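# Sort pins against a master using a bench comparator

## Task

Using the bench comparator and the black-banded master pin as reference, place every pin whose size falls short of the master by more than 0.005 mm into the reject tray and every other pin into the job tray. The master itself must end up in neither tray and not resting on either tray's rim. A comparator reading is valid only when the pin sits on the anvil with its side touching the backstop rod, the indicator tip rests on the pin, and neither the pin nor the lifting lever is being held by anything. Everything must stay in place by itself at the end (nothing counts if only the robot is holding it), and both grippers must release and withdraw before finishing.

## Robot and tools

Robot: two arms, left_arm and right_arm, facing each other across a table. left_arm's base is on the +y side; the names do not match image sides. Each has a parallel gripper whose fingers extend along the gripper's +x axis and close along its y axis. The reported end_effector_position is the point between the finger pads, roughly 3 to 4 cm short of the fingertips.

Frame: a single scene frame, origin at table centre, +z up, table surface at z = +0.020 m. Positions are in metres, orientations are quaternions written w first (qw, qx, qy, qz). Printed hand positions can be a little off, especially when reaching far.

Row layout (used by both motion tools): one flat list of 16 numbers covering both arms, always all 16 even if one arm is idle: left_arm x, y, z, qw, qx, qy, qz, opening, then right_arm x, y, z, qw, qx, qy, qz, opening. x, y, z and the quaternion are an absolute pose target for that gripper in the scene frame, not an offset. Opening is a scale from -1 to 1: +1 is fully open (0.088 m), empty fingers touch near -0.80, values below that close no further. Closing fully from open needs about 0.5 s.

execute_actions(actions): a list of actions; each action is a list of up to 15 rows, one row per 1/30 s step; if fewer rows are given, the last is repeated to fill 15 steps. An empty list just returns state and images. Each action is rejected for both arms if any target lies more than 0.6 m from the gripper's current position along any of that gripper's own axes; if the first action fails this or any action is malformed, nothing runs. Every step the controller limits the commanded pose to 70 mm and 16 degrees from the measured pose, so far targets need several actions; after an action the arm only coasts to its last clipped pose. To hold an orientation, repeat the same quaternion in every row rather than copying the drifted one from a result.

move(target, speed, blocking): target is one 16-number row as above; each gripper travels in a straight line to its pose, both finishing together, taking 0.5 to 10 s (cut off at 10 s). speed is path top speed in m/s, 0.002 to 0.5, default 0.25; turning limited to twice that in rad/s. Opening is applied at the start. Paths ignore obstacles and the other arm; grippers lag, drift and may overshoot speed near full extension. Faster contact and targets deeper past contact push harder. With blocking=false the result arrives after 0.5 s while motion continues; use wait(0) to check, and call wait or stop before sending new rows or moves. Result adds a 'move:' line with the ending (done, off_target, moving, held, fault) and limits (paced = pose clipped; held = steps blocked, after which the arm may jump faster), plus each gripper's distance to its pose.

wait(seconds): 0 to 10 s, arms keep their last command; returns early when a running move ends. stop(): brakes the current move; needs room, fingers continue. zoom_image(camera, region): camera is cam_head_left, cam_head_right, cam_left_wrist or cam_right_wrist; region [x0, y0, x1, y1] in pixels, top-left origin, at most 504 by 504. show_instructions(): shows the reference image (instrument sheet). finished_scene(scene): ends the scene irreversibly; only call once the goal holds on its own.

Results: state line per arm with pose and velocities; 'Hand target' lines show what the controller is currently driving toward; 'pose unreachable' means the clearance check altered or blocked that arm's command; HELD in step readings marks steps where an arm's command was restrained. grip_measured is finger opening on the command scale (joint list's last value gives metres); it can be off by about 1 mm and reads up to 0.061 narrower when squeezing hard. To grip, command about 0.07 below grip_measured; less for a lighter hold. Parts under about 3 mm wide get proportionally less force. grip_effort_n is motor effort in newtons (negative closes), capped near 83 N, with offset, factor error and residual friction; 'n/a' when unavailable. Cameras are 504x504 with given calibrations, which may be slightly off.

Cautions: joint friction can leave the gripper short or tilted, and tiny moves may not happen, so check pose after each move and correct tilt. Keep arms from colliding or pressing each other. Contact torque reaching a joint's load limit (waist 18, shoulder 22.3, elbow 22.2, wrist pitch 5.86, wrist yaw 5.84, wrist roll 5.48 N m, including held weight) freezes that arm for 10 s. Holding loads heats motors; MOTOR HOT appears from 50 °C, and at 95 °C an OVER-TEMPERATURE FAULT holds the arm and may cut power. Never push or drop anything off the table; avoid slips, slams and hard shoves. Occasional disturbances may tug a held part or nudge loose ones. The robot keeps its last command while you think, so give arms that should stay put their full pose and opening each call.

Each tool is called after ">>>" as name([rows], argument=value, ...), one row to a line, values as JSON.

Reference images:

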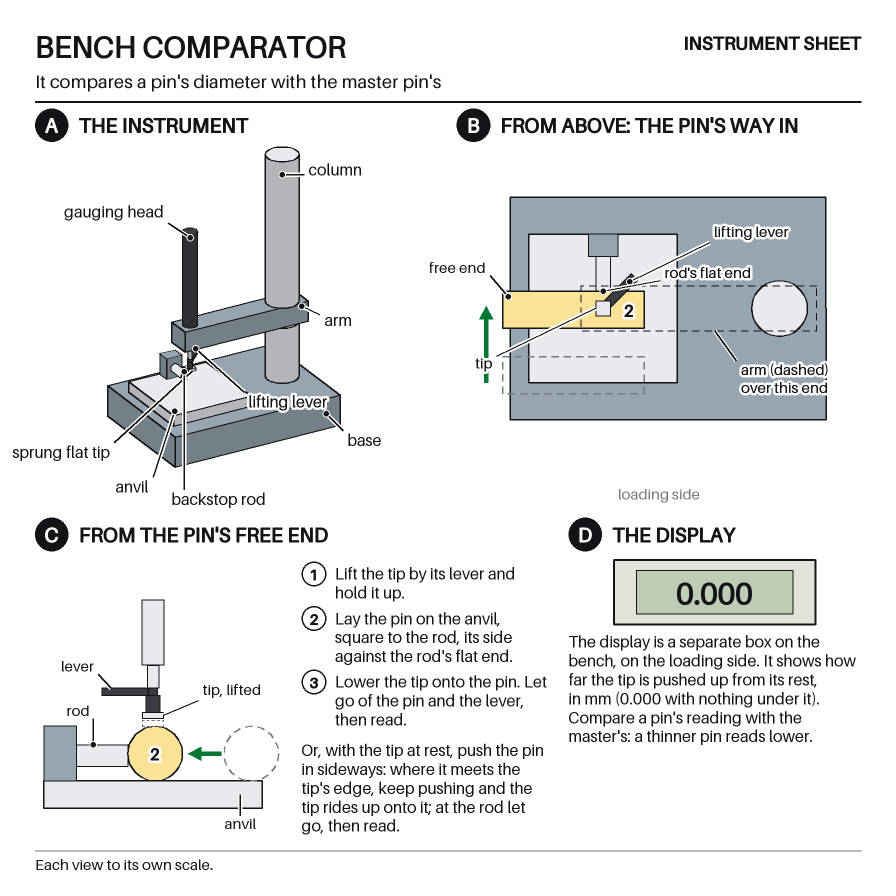

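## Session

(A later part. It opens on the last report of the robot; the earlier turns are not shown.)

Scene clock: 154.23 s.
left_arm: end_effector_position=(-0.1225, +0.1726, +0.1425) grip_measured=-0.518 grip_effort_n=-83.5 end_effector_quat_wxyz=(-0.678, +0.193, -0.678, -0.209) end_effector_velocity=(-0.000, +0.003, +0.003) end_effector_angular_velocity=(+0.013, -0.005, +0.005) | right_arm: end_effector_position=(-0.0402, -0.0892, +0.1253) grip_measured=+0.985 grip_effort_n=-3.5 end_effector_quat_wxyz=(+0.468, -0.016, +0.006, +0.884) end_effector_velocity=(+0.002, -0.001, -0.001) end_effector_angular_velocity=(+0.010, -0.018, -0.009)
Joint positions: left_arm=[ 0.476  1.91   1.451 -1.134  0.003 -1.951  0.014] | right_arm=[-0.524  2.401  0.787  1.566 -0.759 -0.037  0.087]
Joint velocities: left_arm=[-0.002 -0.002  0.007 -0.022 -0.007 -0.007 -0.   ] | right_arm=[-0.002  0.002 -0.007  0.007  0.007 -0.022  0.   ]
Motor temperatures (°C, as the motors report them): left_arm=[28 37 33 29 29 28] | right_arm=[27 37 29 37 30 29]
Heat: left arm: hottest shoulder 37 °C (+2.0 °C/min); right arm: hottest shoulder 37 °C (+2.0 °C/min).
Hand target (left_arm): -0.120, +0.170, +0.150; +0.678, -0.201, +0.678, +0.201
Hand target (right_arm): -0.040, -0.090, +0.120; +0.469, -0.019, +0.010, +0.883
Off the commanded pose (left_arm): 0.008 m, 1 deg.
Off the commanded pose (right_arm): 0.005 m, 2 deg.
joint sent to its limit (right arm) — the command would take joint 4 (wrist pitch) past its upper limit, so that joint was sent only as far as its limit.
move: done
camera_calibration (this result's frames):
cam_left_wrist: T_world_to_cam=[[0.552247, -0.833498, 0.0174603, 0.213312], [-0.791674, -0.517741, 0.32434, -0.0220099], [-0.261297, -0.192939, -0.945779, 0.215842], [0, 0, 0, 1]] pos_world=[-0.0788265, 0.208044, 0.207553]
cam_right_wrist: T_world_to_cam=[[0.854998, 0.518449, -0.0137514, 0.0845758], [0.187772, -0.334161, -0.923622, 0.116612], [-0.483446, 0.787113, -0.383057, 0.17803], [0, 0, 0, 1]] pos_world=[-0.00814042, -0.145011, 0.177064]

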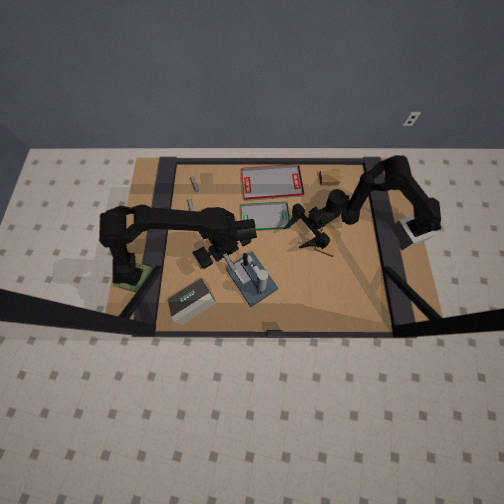

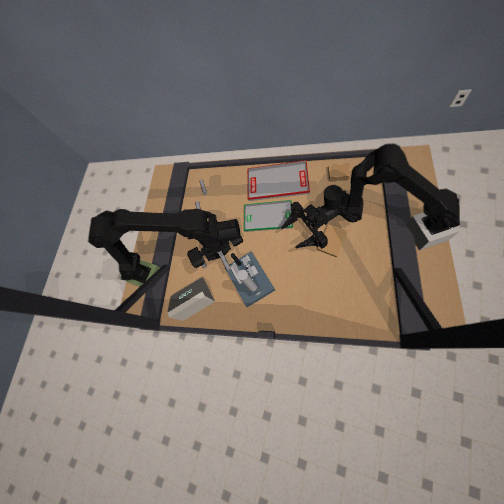

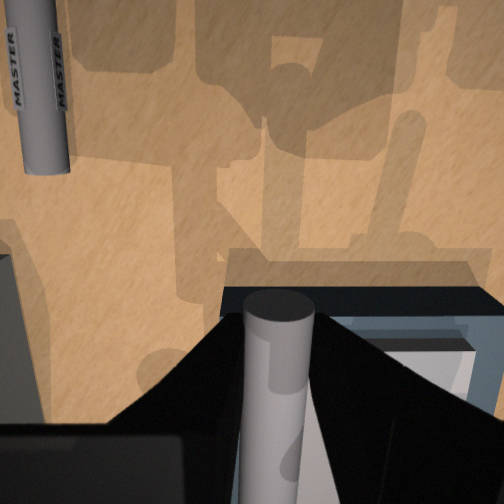

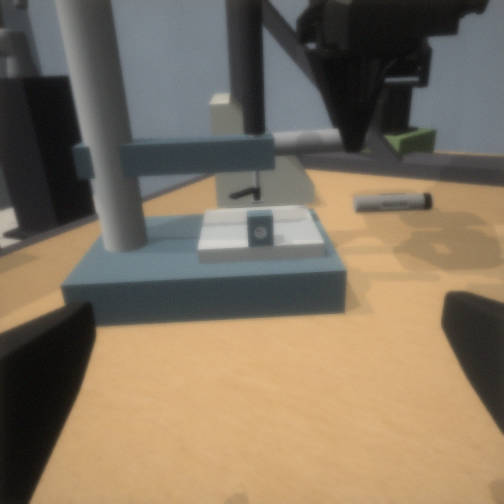

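>>> move(target=[0.22,0.075,0.14,0.5,-0.5,0.5,0.5,-0.6, 0.1,-0.33,0.25,0.4726,0,0,0.8813,1], speed=0.3)

>>> move(target=[0.22,0.075,0.07,0.5,-0.5,0.5,0.5,-0.6, 0.1,-0.33,0.25,0.4726,0,0,0.8813,1], speed=0.08)

Scene clock: 160.23 s.
left_arm: end_effector_position=(+0.2173, +0.0797, +0.1381) grip_measured=-0.518 grip_effort_n=-83.5 end_effector_quat_wxyz=(-0.481, +0.660, -0.493, -0.301) end_effector_velocity=(+0.000, -0.001, -0.002) end_effector_angular_velocity=(-0.010, +0.007, +0.033) | right_arm: end_effector_position=(+0.1024, -0.3295, +0.2475) grip_measured=+0.985 grip_effort_n=-3.5 end_effector_quat_wxyz=(+0.550, -0.002, -0.004, +0.835) end_effector_velocity=(+0.001, -0.002, -0.000) end_effector_angular_velocity=(-0.003, +0.004, -0.005)
Joint positions: left_arm=[ 1.033  2.535  2.338 -0.861  0.003 -2.377  0.014] | right_arm=[-1.527  1.532  0.169  1.485 -1.573  0.113  0.087]
Joint velocities: left_arm=[-0.002  0.002 -0.002  0.007 -0.007 -0.037  0.   ] | right_arm=[-0.012 -0.012 -0.002 -0.022 -0.007 -0.007  0.   ]
Motor temperatures (°C, as the motors report them): left_arm=[28 38 33 29 29 28] | right_arm=[27 37 29 37 30 29]
Heat: left arm: hottest shoulder 38 °C (+3.0 °C/min); right arm: hottest shoulder 37 °C (+2.0 °C/min).
Hand target (left_arm): +0.219, +0.077, +0.137; -0.478, +0.664, -0.492, -0.299
Hand target (right_arm): +0.101, -0.331, +0.248; +0.550, -0.002, -0.002, +0.835
Off the commanded pose (left_arm): 0.006 m, 29 deg; orientation clipped at the last step of the last action.
Off the commanded pose (right_arm): 0.003 m, 10 deg.
joint sent to its limit (left arm) — the command would take joint 3 (elbow) past its upper limit, so that joint was sent only as far as its limit.
joint sent to its limit (right arm) — the command would take joint 5 (wrist yaw) past its lower limit, so that joint was sent only as far as its limit.
move: off_target (left_arm, right_arm); limits=paced
camera_calibration (this result's frames):
cam_left_wrist: T_world_to_cam=[[0.926527, 0.075786, 0.368516, -0.253945], [-0.185319, -0.7605, 0.622331, 0.046736], [0.32742, -0.6449, -0.69058, 0.155463], [0, 0, 0, 1]] pos_world=[0.193046, 0.155046, 0.171857]
cam_right_wrist: T_world_to_cam=[[0.937571, 0.347611, -0.0112705, 0.0235555], [0.112145, -0.332833, -0.936294, 0.133769], [-0.329217, 0.876578, -0.351037, 0.488694], [0, 0, 0, 1]] pos_world=[0.1238, -0.392043, 0.297062]

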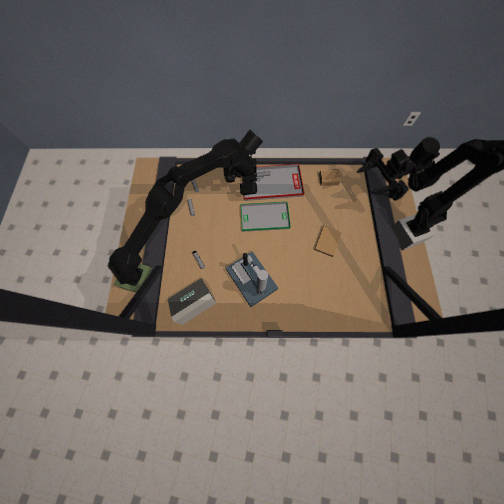

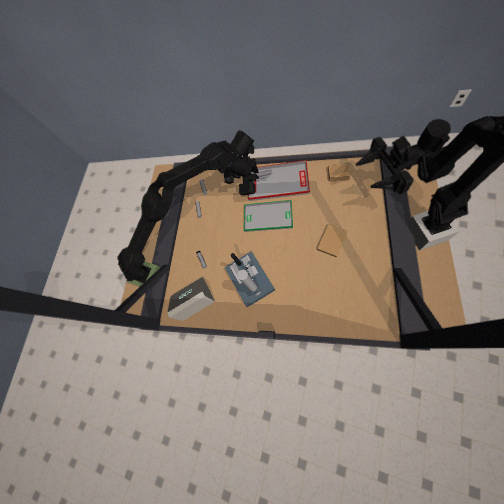

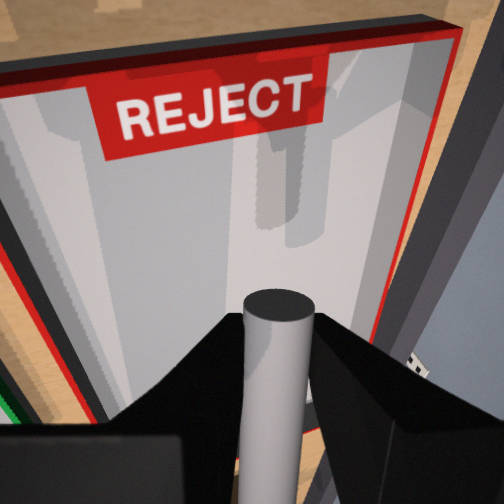

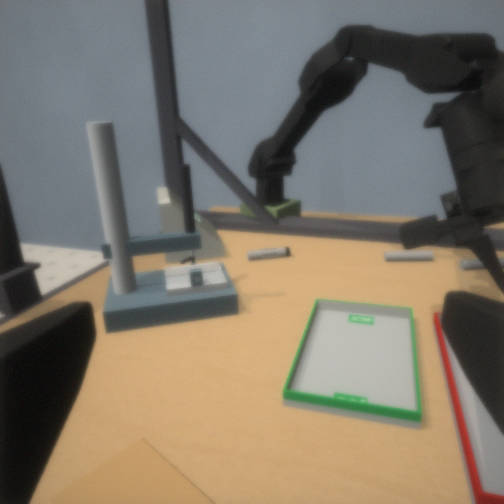

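Scene clock: 163.70 s.
left_arm: end_effector_position=(+0.2194, +0.0778, +0.0782) grip_measured=-0.518 grip_effort_n=-83.5 end_effector_quat_wxyz=(-0.481, +0.645, -0.494, -0.331) end_effector_velocity=(-0.002, +0.001, -0.003) end_effector_angular_velocity=(+0.011, +0.006, +0.007) | right_arm: end_effector_position=(+0.1010, -0.3292, +0.2489) grip_measured=+0.985 grip_effort_n=-3.0 end_effector_quat_wxyz=(+0.548, +0.001, +0.002, +0.837) end_effector_velocity=(+0.001, -0.000, -0.001) end_effector_angular_velocity=(-0.011, +0.027, -0.010)
Joint positions: left_arm=[ 1.034  2.649  2.343 -0.817  0.005 -2.39   0.014] | right_arm=[-1.522  1.524  0.169  1.485 -1.573  0.134  0.087]
Joint velocities: left_arm=[-0.002  0.002 -0.002 -0.007 -0.007 -0.007  0.   ] | right_arm=[-0.002 -0.002 -0.002 -0.022  0.007  0.007  0.   ]
Motor temperatures (°C, as the motors report them): left_arm=[28 39 34 29 29 28] | right_arm=[27 36 29 37 30 29]
Heat: left arm: hottest shoulder 39 °C (+4.1 °C/min); right arm: hottest wrist pitch 37 °C (+2.1 °C/min).
Hand target (left_arm): +0.219, +0.076, +0.070; -0.482, +0.643, -0.494, -0.333
Hand target (right_arm): +0.100, -0.329, +0.250; +0.545, -0.000, +0.000, +0.838
Off the commanded pose (left_arm): 0.009 m, 26 deg; orientation clipped at the last step of the last action.
Off the commanded pose (right_arm): 0.002 m, 10 deg.
joint sent to its limit (left arm) — the command would take joint 3 (elbow) past its upper limit, so that joint was sent only as far as its limit.
joint sent to its limit (right arm) — the command would take joint 5 (wrist yaw) past its lower limit, so that joint was sent only as far as its limit.
move: off_target (left_arm, right_arm); limits=paced
camera_calibration (this result's frames):
cam_left_wrist: T_world_to_cam=[[0.942998, 0.0714507, 0.325039, -0.233553], [-0.146205, -0.78844, 0.597484, 0.0784912], [0.298964, -0.610948, -0.73305, 0.119061], [0, 0, 0, 1]] pos_world=[0.196121, 0.151313, 0.116294]
cam_right_wrist: T_world_to_cam=[[0.935637, 0.352159, -0.023837, 0.0295605], [0.103017, -0.337046, -0.935835, 0.134751], [-0.337597, 0.873146, -0.351631, 0.488299], [0, 0, 0, 1]] pos_world=[0.123309, -0.391349, 0.298511]

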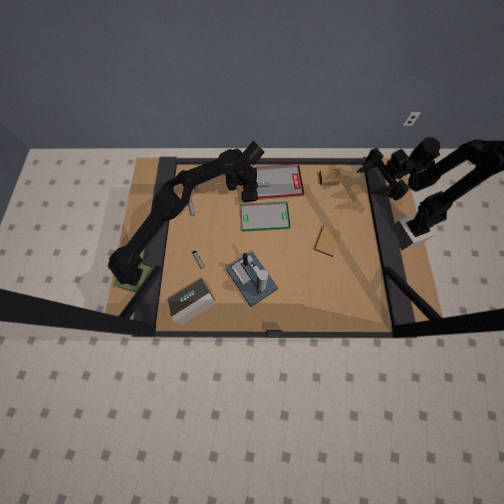

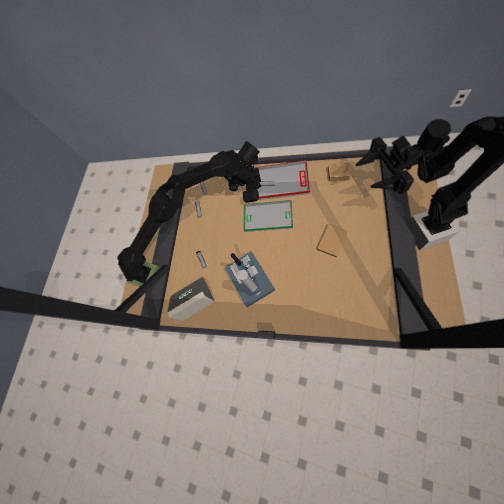

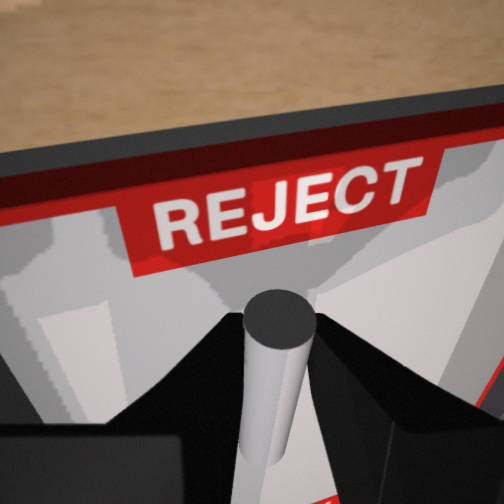

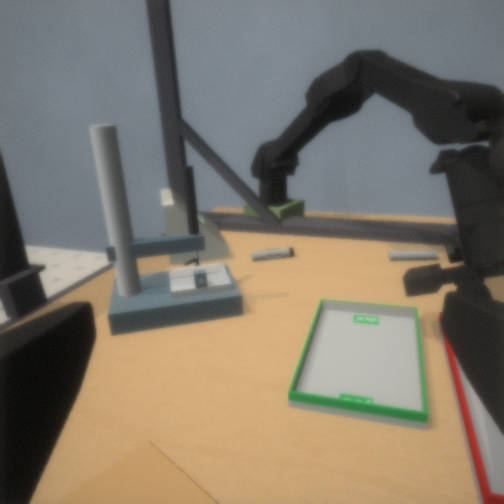

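>>> move(target=[0.2194,0.0778,0.078,0.481,-0.645,0.494,0.331,0.2, 0.1,-0.33,0.25,0.548,0,0,0.837,1], speed=0.08)

>>> move(target=[0.21,0.1,0.15,0.481,-0.645,0.494,0.331,0.2, 0.1,-0.33,0.25,0.548,0,0,0.837,1], speed=0.15)

>>> move(target=[0.139,0.345,0.14,0.6984,-0.1106,0.6984,0.1106,0.3, 0.1,-0.33,0.25,0.548,0,0,0.837,1], speed=0.3)

Scene clock: 168.63 s.
left_arm: end_effector_position=(+0.2196, +0.0776, +0.0781) grip_measured=+0.195 grip_effort_n=14.2 end_effector_quat_wxyz=(-0.481, +0.645, -0.494, -0.330) end_effector_velocity=(+0.000, +0.003, -0.000) end_effector_angular_velocity=(+0.021, -0.012, +0.001) | right_arm: end_effector_position=(+0.1009, -0.3293, +0.2495) grip_measured=+0.985 grip_effort_n=-3.0 end_effector_quat_wxyz=(+0.548, +0.000, +0.000, +0.837) end_effector_velocity=(-0.001, -0.001, +0.000) end_effector_angular_velocity=(+0.007, -0.018, +0.005)
Joint positions: left_arm=[ 1.034  2.649  2.343 -0.815  0.005 -2.39   0.049] | right_arm=[-1.522  1.52   0.169  1.485 -1.573  0.135  0.087]
Joint velocities: left_arm=[-0.002 -0.002 -0.002 -0.007 -0.022  0.007  0.001] | right_arm=[-0.002 -0.007 -0.002 -0.007 -0.007 -0.022 -0.   ]
Motor temperatures (°C, as the motors report them): left_arm=[28 40 34 30 29 28] | right_arm=[27 36 29 37 30 29]
Heat: left arm: hottest shoulder 40 °C (+5.1 °C/min); right arm: hottest wrist pitch 37 °C (+1.0 °C/min).
Hand target (left_arm): +0.219, +0.078, +0.078; -0.481, +0.645, -0.494, -0.331
Hand target (right_arm): +0.100, -0.330, +0.250; +0.548, -0.000, +0.000, +0.837
Off the commanded pose (left_arm): 0.000 m, 0 deg.
Off the commanded pose (right_arm): 0.001 m, 0 deg.
move: done
camera_calibration (this result's frames):
cam_left_wrist: T_world_to_cam=[[0.942743, 0.0717224, 0.325717, -0.233704], [-0.146673, -0.787941, 0.598027, 0.0784318], [0.299537, -0.61156, -0.732306, 0.118695], [0, 0, 0, 1]] pos_world=[0.196273, 0.15115, 0.116138]
cam_right_wrist: T_world_to_cam=[[0.935706, 0.352189, -0.0204088, 0.0288995], [0.105965, -0.335767, -0.935966, 0.135492], [-0.33649, 0.873626, -0.351499, 0.488542], [0, 0, 0, 1]] pos_world=[0.12299, -0.391487, 0.299127]

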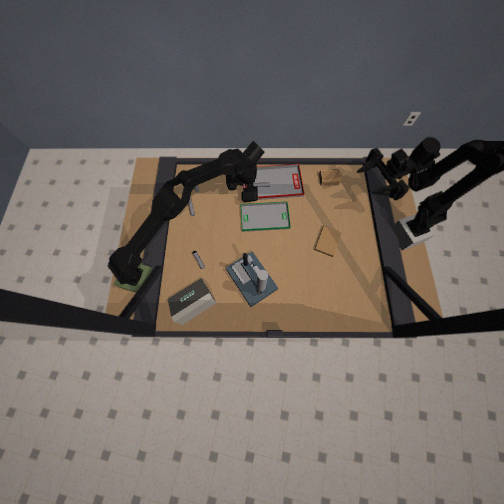

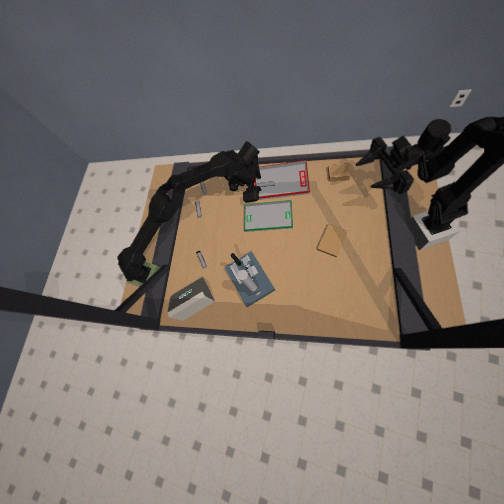

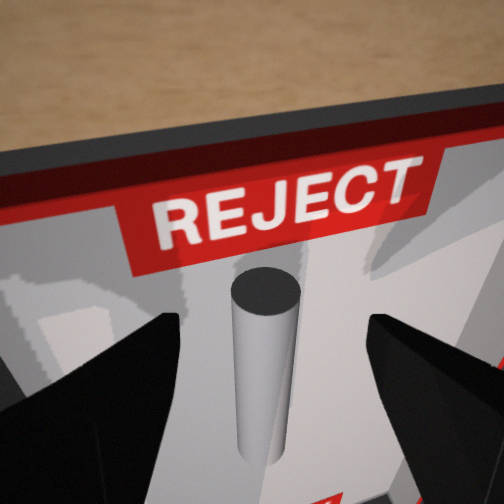

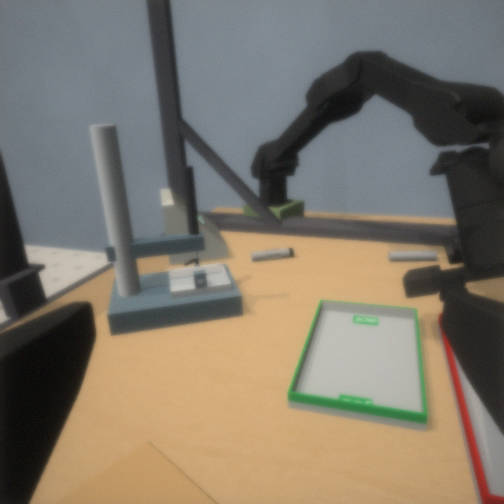

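Scene clock: 169.57 s.
left_arm: end_effector_position=(+0.2100, +0.0986, +0.1445) grip_measured=+0.197 grip_effort_n=14.2 end_effector_quat_wxyz=(-0.482, +0.643, -0.492, -0.334) end_effector_velocity=(-0.003, +0.003, -0.002) end_effector_angular_velocity=(+0.018, +0.013, +0.007) | right_arm: end_effector_position=(+0.1009, -0.3293, +0.2495) grip_measured=+0.985 grip_effort_n=-3.0 end_effector_quat_wxyz=(+0.548, +0.000, +0.000, +0.837) end_effector_velocity=(+0.001, -0.000, +0.001) end_effector_angular_velocity=(+0.018, -0.040, -0.010)
Joint positions: left_arm=[ 1.047  2.507  2.341 -0.964  0.005 -2.379  0.049] | right_arm=[-1.522  1.52   0.169  1.485 -1.573  0.135  0.087]
Joint velocities: left_arm=[-0.002 -0.002 -0.002 -0.022 -0.007 -0.007 -0.   ] | right_arm=[-0.002 -0.002 -0.002  0.007  0.007 -0.037  0.   ]
Motor temperatures (°C, as the motors report them): left_arm=[28 40 34 30 29 28] | right_arm=[27 35 29 36 30 29]
Heat: left arm: hottest shoulder 40 °C (+5.1 °C/min); right arm: hottest wrist pitch 36 °C (+0.0 °C/min).
Hand target (left_arm): +0.210, +0.100, +0.150; -0.481, +0.645, -0.494, -0.331
Hand target (right_arm): +0.100, -0.330, +0.250; +0.548, -0.000, +0.000, +0.837
Off the commanded pose (left_arm): 0.006 m, 0 deg.
Off the commanded pose (right_arm): 0.001 m, 0 deg.
move: done
camera_calibration (this result's frames):
cam_left_wrist: T_world_to_cam=[[0.943294, 0.0718806, 0.324084, -0.247766], [-0.142745, -0.793575, 0.591492, 0.0545468], [0.299702, -0.604212, -0.738313, 0.183179], [0, 0, 0, 1]] pos_world=[0.186604, 0.171775, 0.183276]
cam_right_wrist: T_world_to_cam=[[0.935706, 0.352189, -0.0204088, 0.0288995], [0.105965, -0.335767, -0.935966, 0.135492], [-0.33649, 0.873626, -0.351499, 0.488542], [0, 0, 0, 1]] pos_world=[0.12299, -0.391487, 0.299127]

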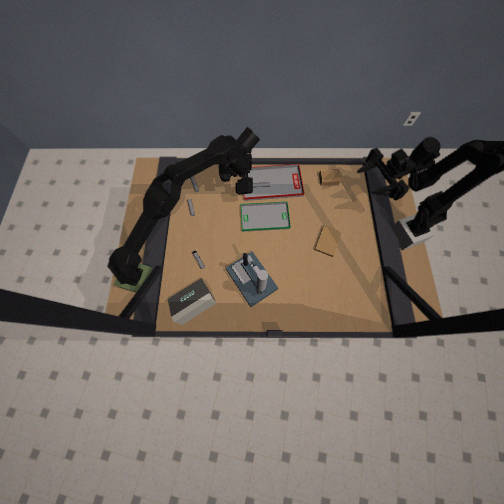

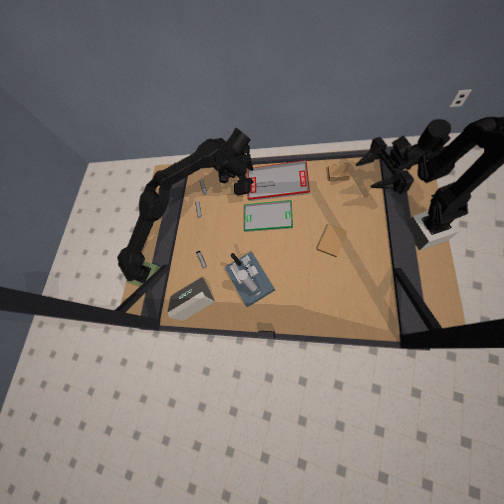

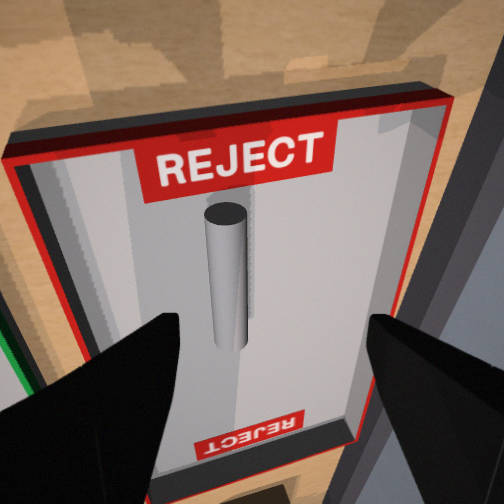

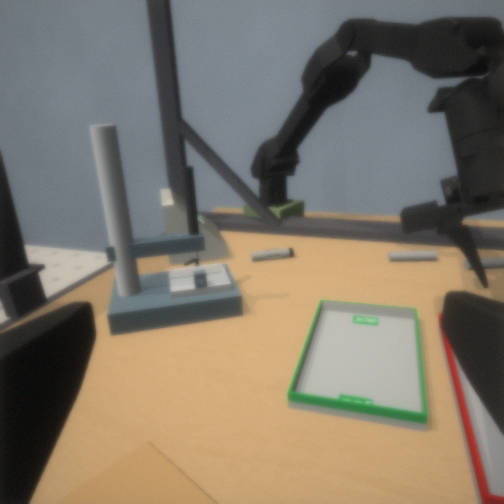

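Scene clock: 172.33 s.
left_arm: end_effector_position=(+0.1377, +0.3405, +0.1413) grip_measured=+0.297 grip_effort_n=13.7 end_effector_quat_wxyz=(-0.696, +0.115, -0.700, -0.108) end_effector_velocity=(+0.003, +0.001, -0.000) end_effector_angular_velocity=(+0.011, -0.026, -0.024) | right_arm: end_effector_position=(+0.1009, -0.3293, +0.2495) grip_measured=+0.985 grip_effort_n=-3.5 end_effector_quat_wxyz=(+0.548, +0.000, +0.000, +0.837) end_effector_velocity=(-0.001, -0.001, -0.001) end_effector_angular_velocity=(-0.001, -0.000, +0.005)
Joint positions: left_arm=[ 1.366  1.974  1.535 -1.131  0.011 -0.802  0.054] | right_arm=[-1.522  1.52   0.169  1.485 -1.573  0.135  0.087]
Joint velocities: left_arm=[-0.002 -0.007 -0.012  0.022 -0.022  0.022 -0.   ] | right_arm=[-0.002 -0.002 -0.002 -0.007 -0.007 -0.007 -0.   ]
Motor temperatures (°C, as the motors report them): left_arm=[28 41 34 30 29 28] | right_arm=[27 35 29 36 30 29]
Heat: left arm: hottest shoulder 41 °C (+6.1 °C/min); right arm: hottest wrist pitch 36 °C (+0.0 °C/min).
Hand target (left_arm): +0.136, +0.344, +0.142; +0.697, -0.113, +0.699, +0.110
Hand target (right_arm): +0.100, -0.330, +0.250; +0.548, -0.000, +0.000, +0.837
Off the commanded pose (left_arm): 0.005 m, 1 deg.
Off the commanded pose (right_arm): 0.001 m, 0 deg.
move: done
camera_calibration (this result's frames):
cam_left_wrist: T_world_to_cam=[[0.320806, -0.945959, 0.0473839, 0.275551], [-0.896845, -0.287302, 0.336342, 0.205619], [-0.304553, -0.150397, -0.940547, 0.305823], [0, 0, 0, 1]] pos_world=[0.189149, 0.36573, 0.205426]
cam_right_wrist: T_world_to_cam=[[0.935706, 0.352189, -0.0204088, 0.0288995], [0.105965, -0.335767, -0.935966, 0.135492], [-0.33649, 0.873626, -0.351499, 0.488542], [0, 0, 0, 1]] pos_world=[0.12299, -0.391487, 0.299127]

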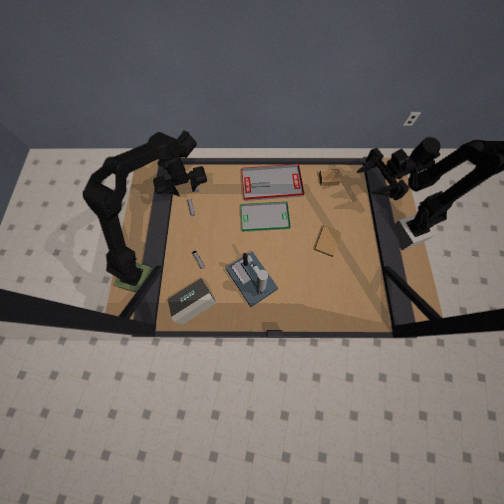

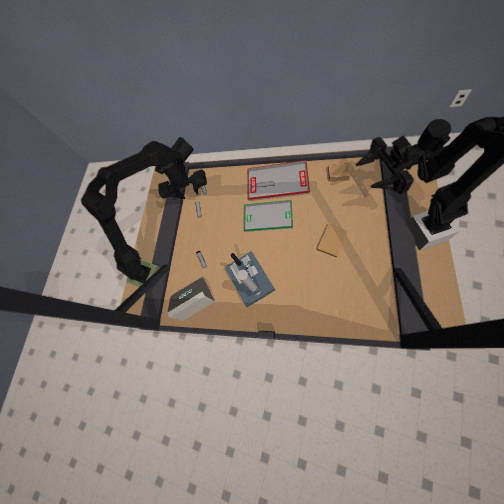

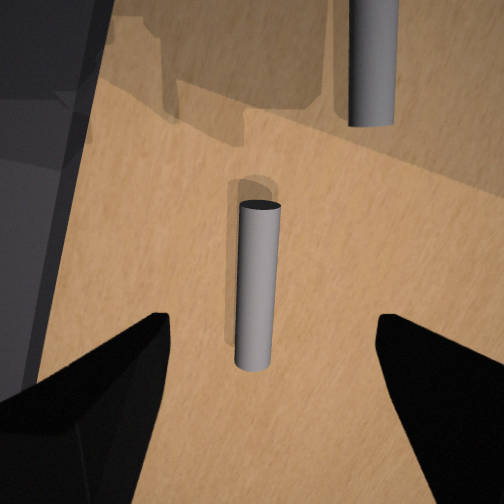

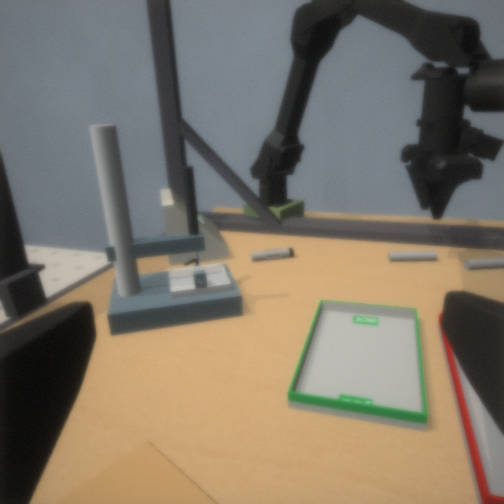

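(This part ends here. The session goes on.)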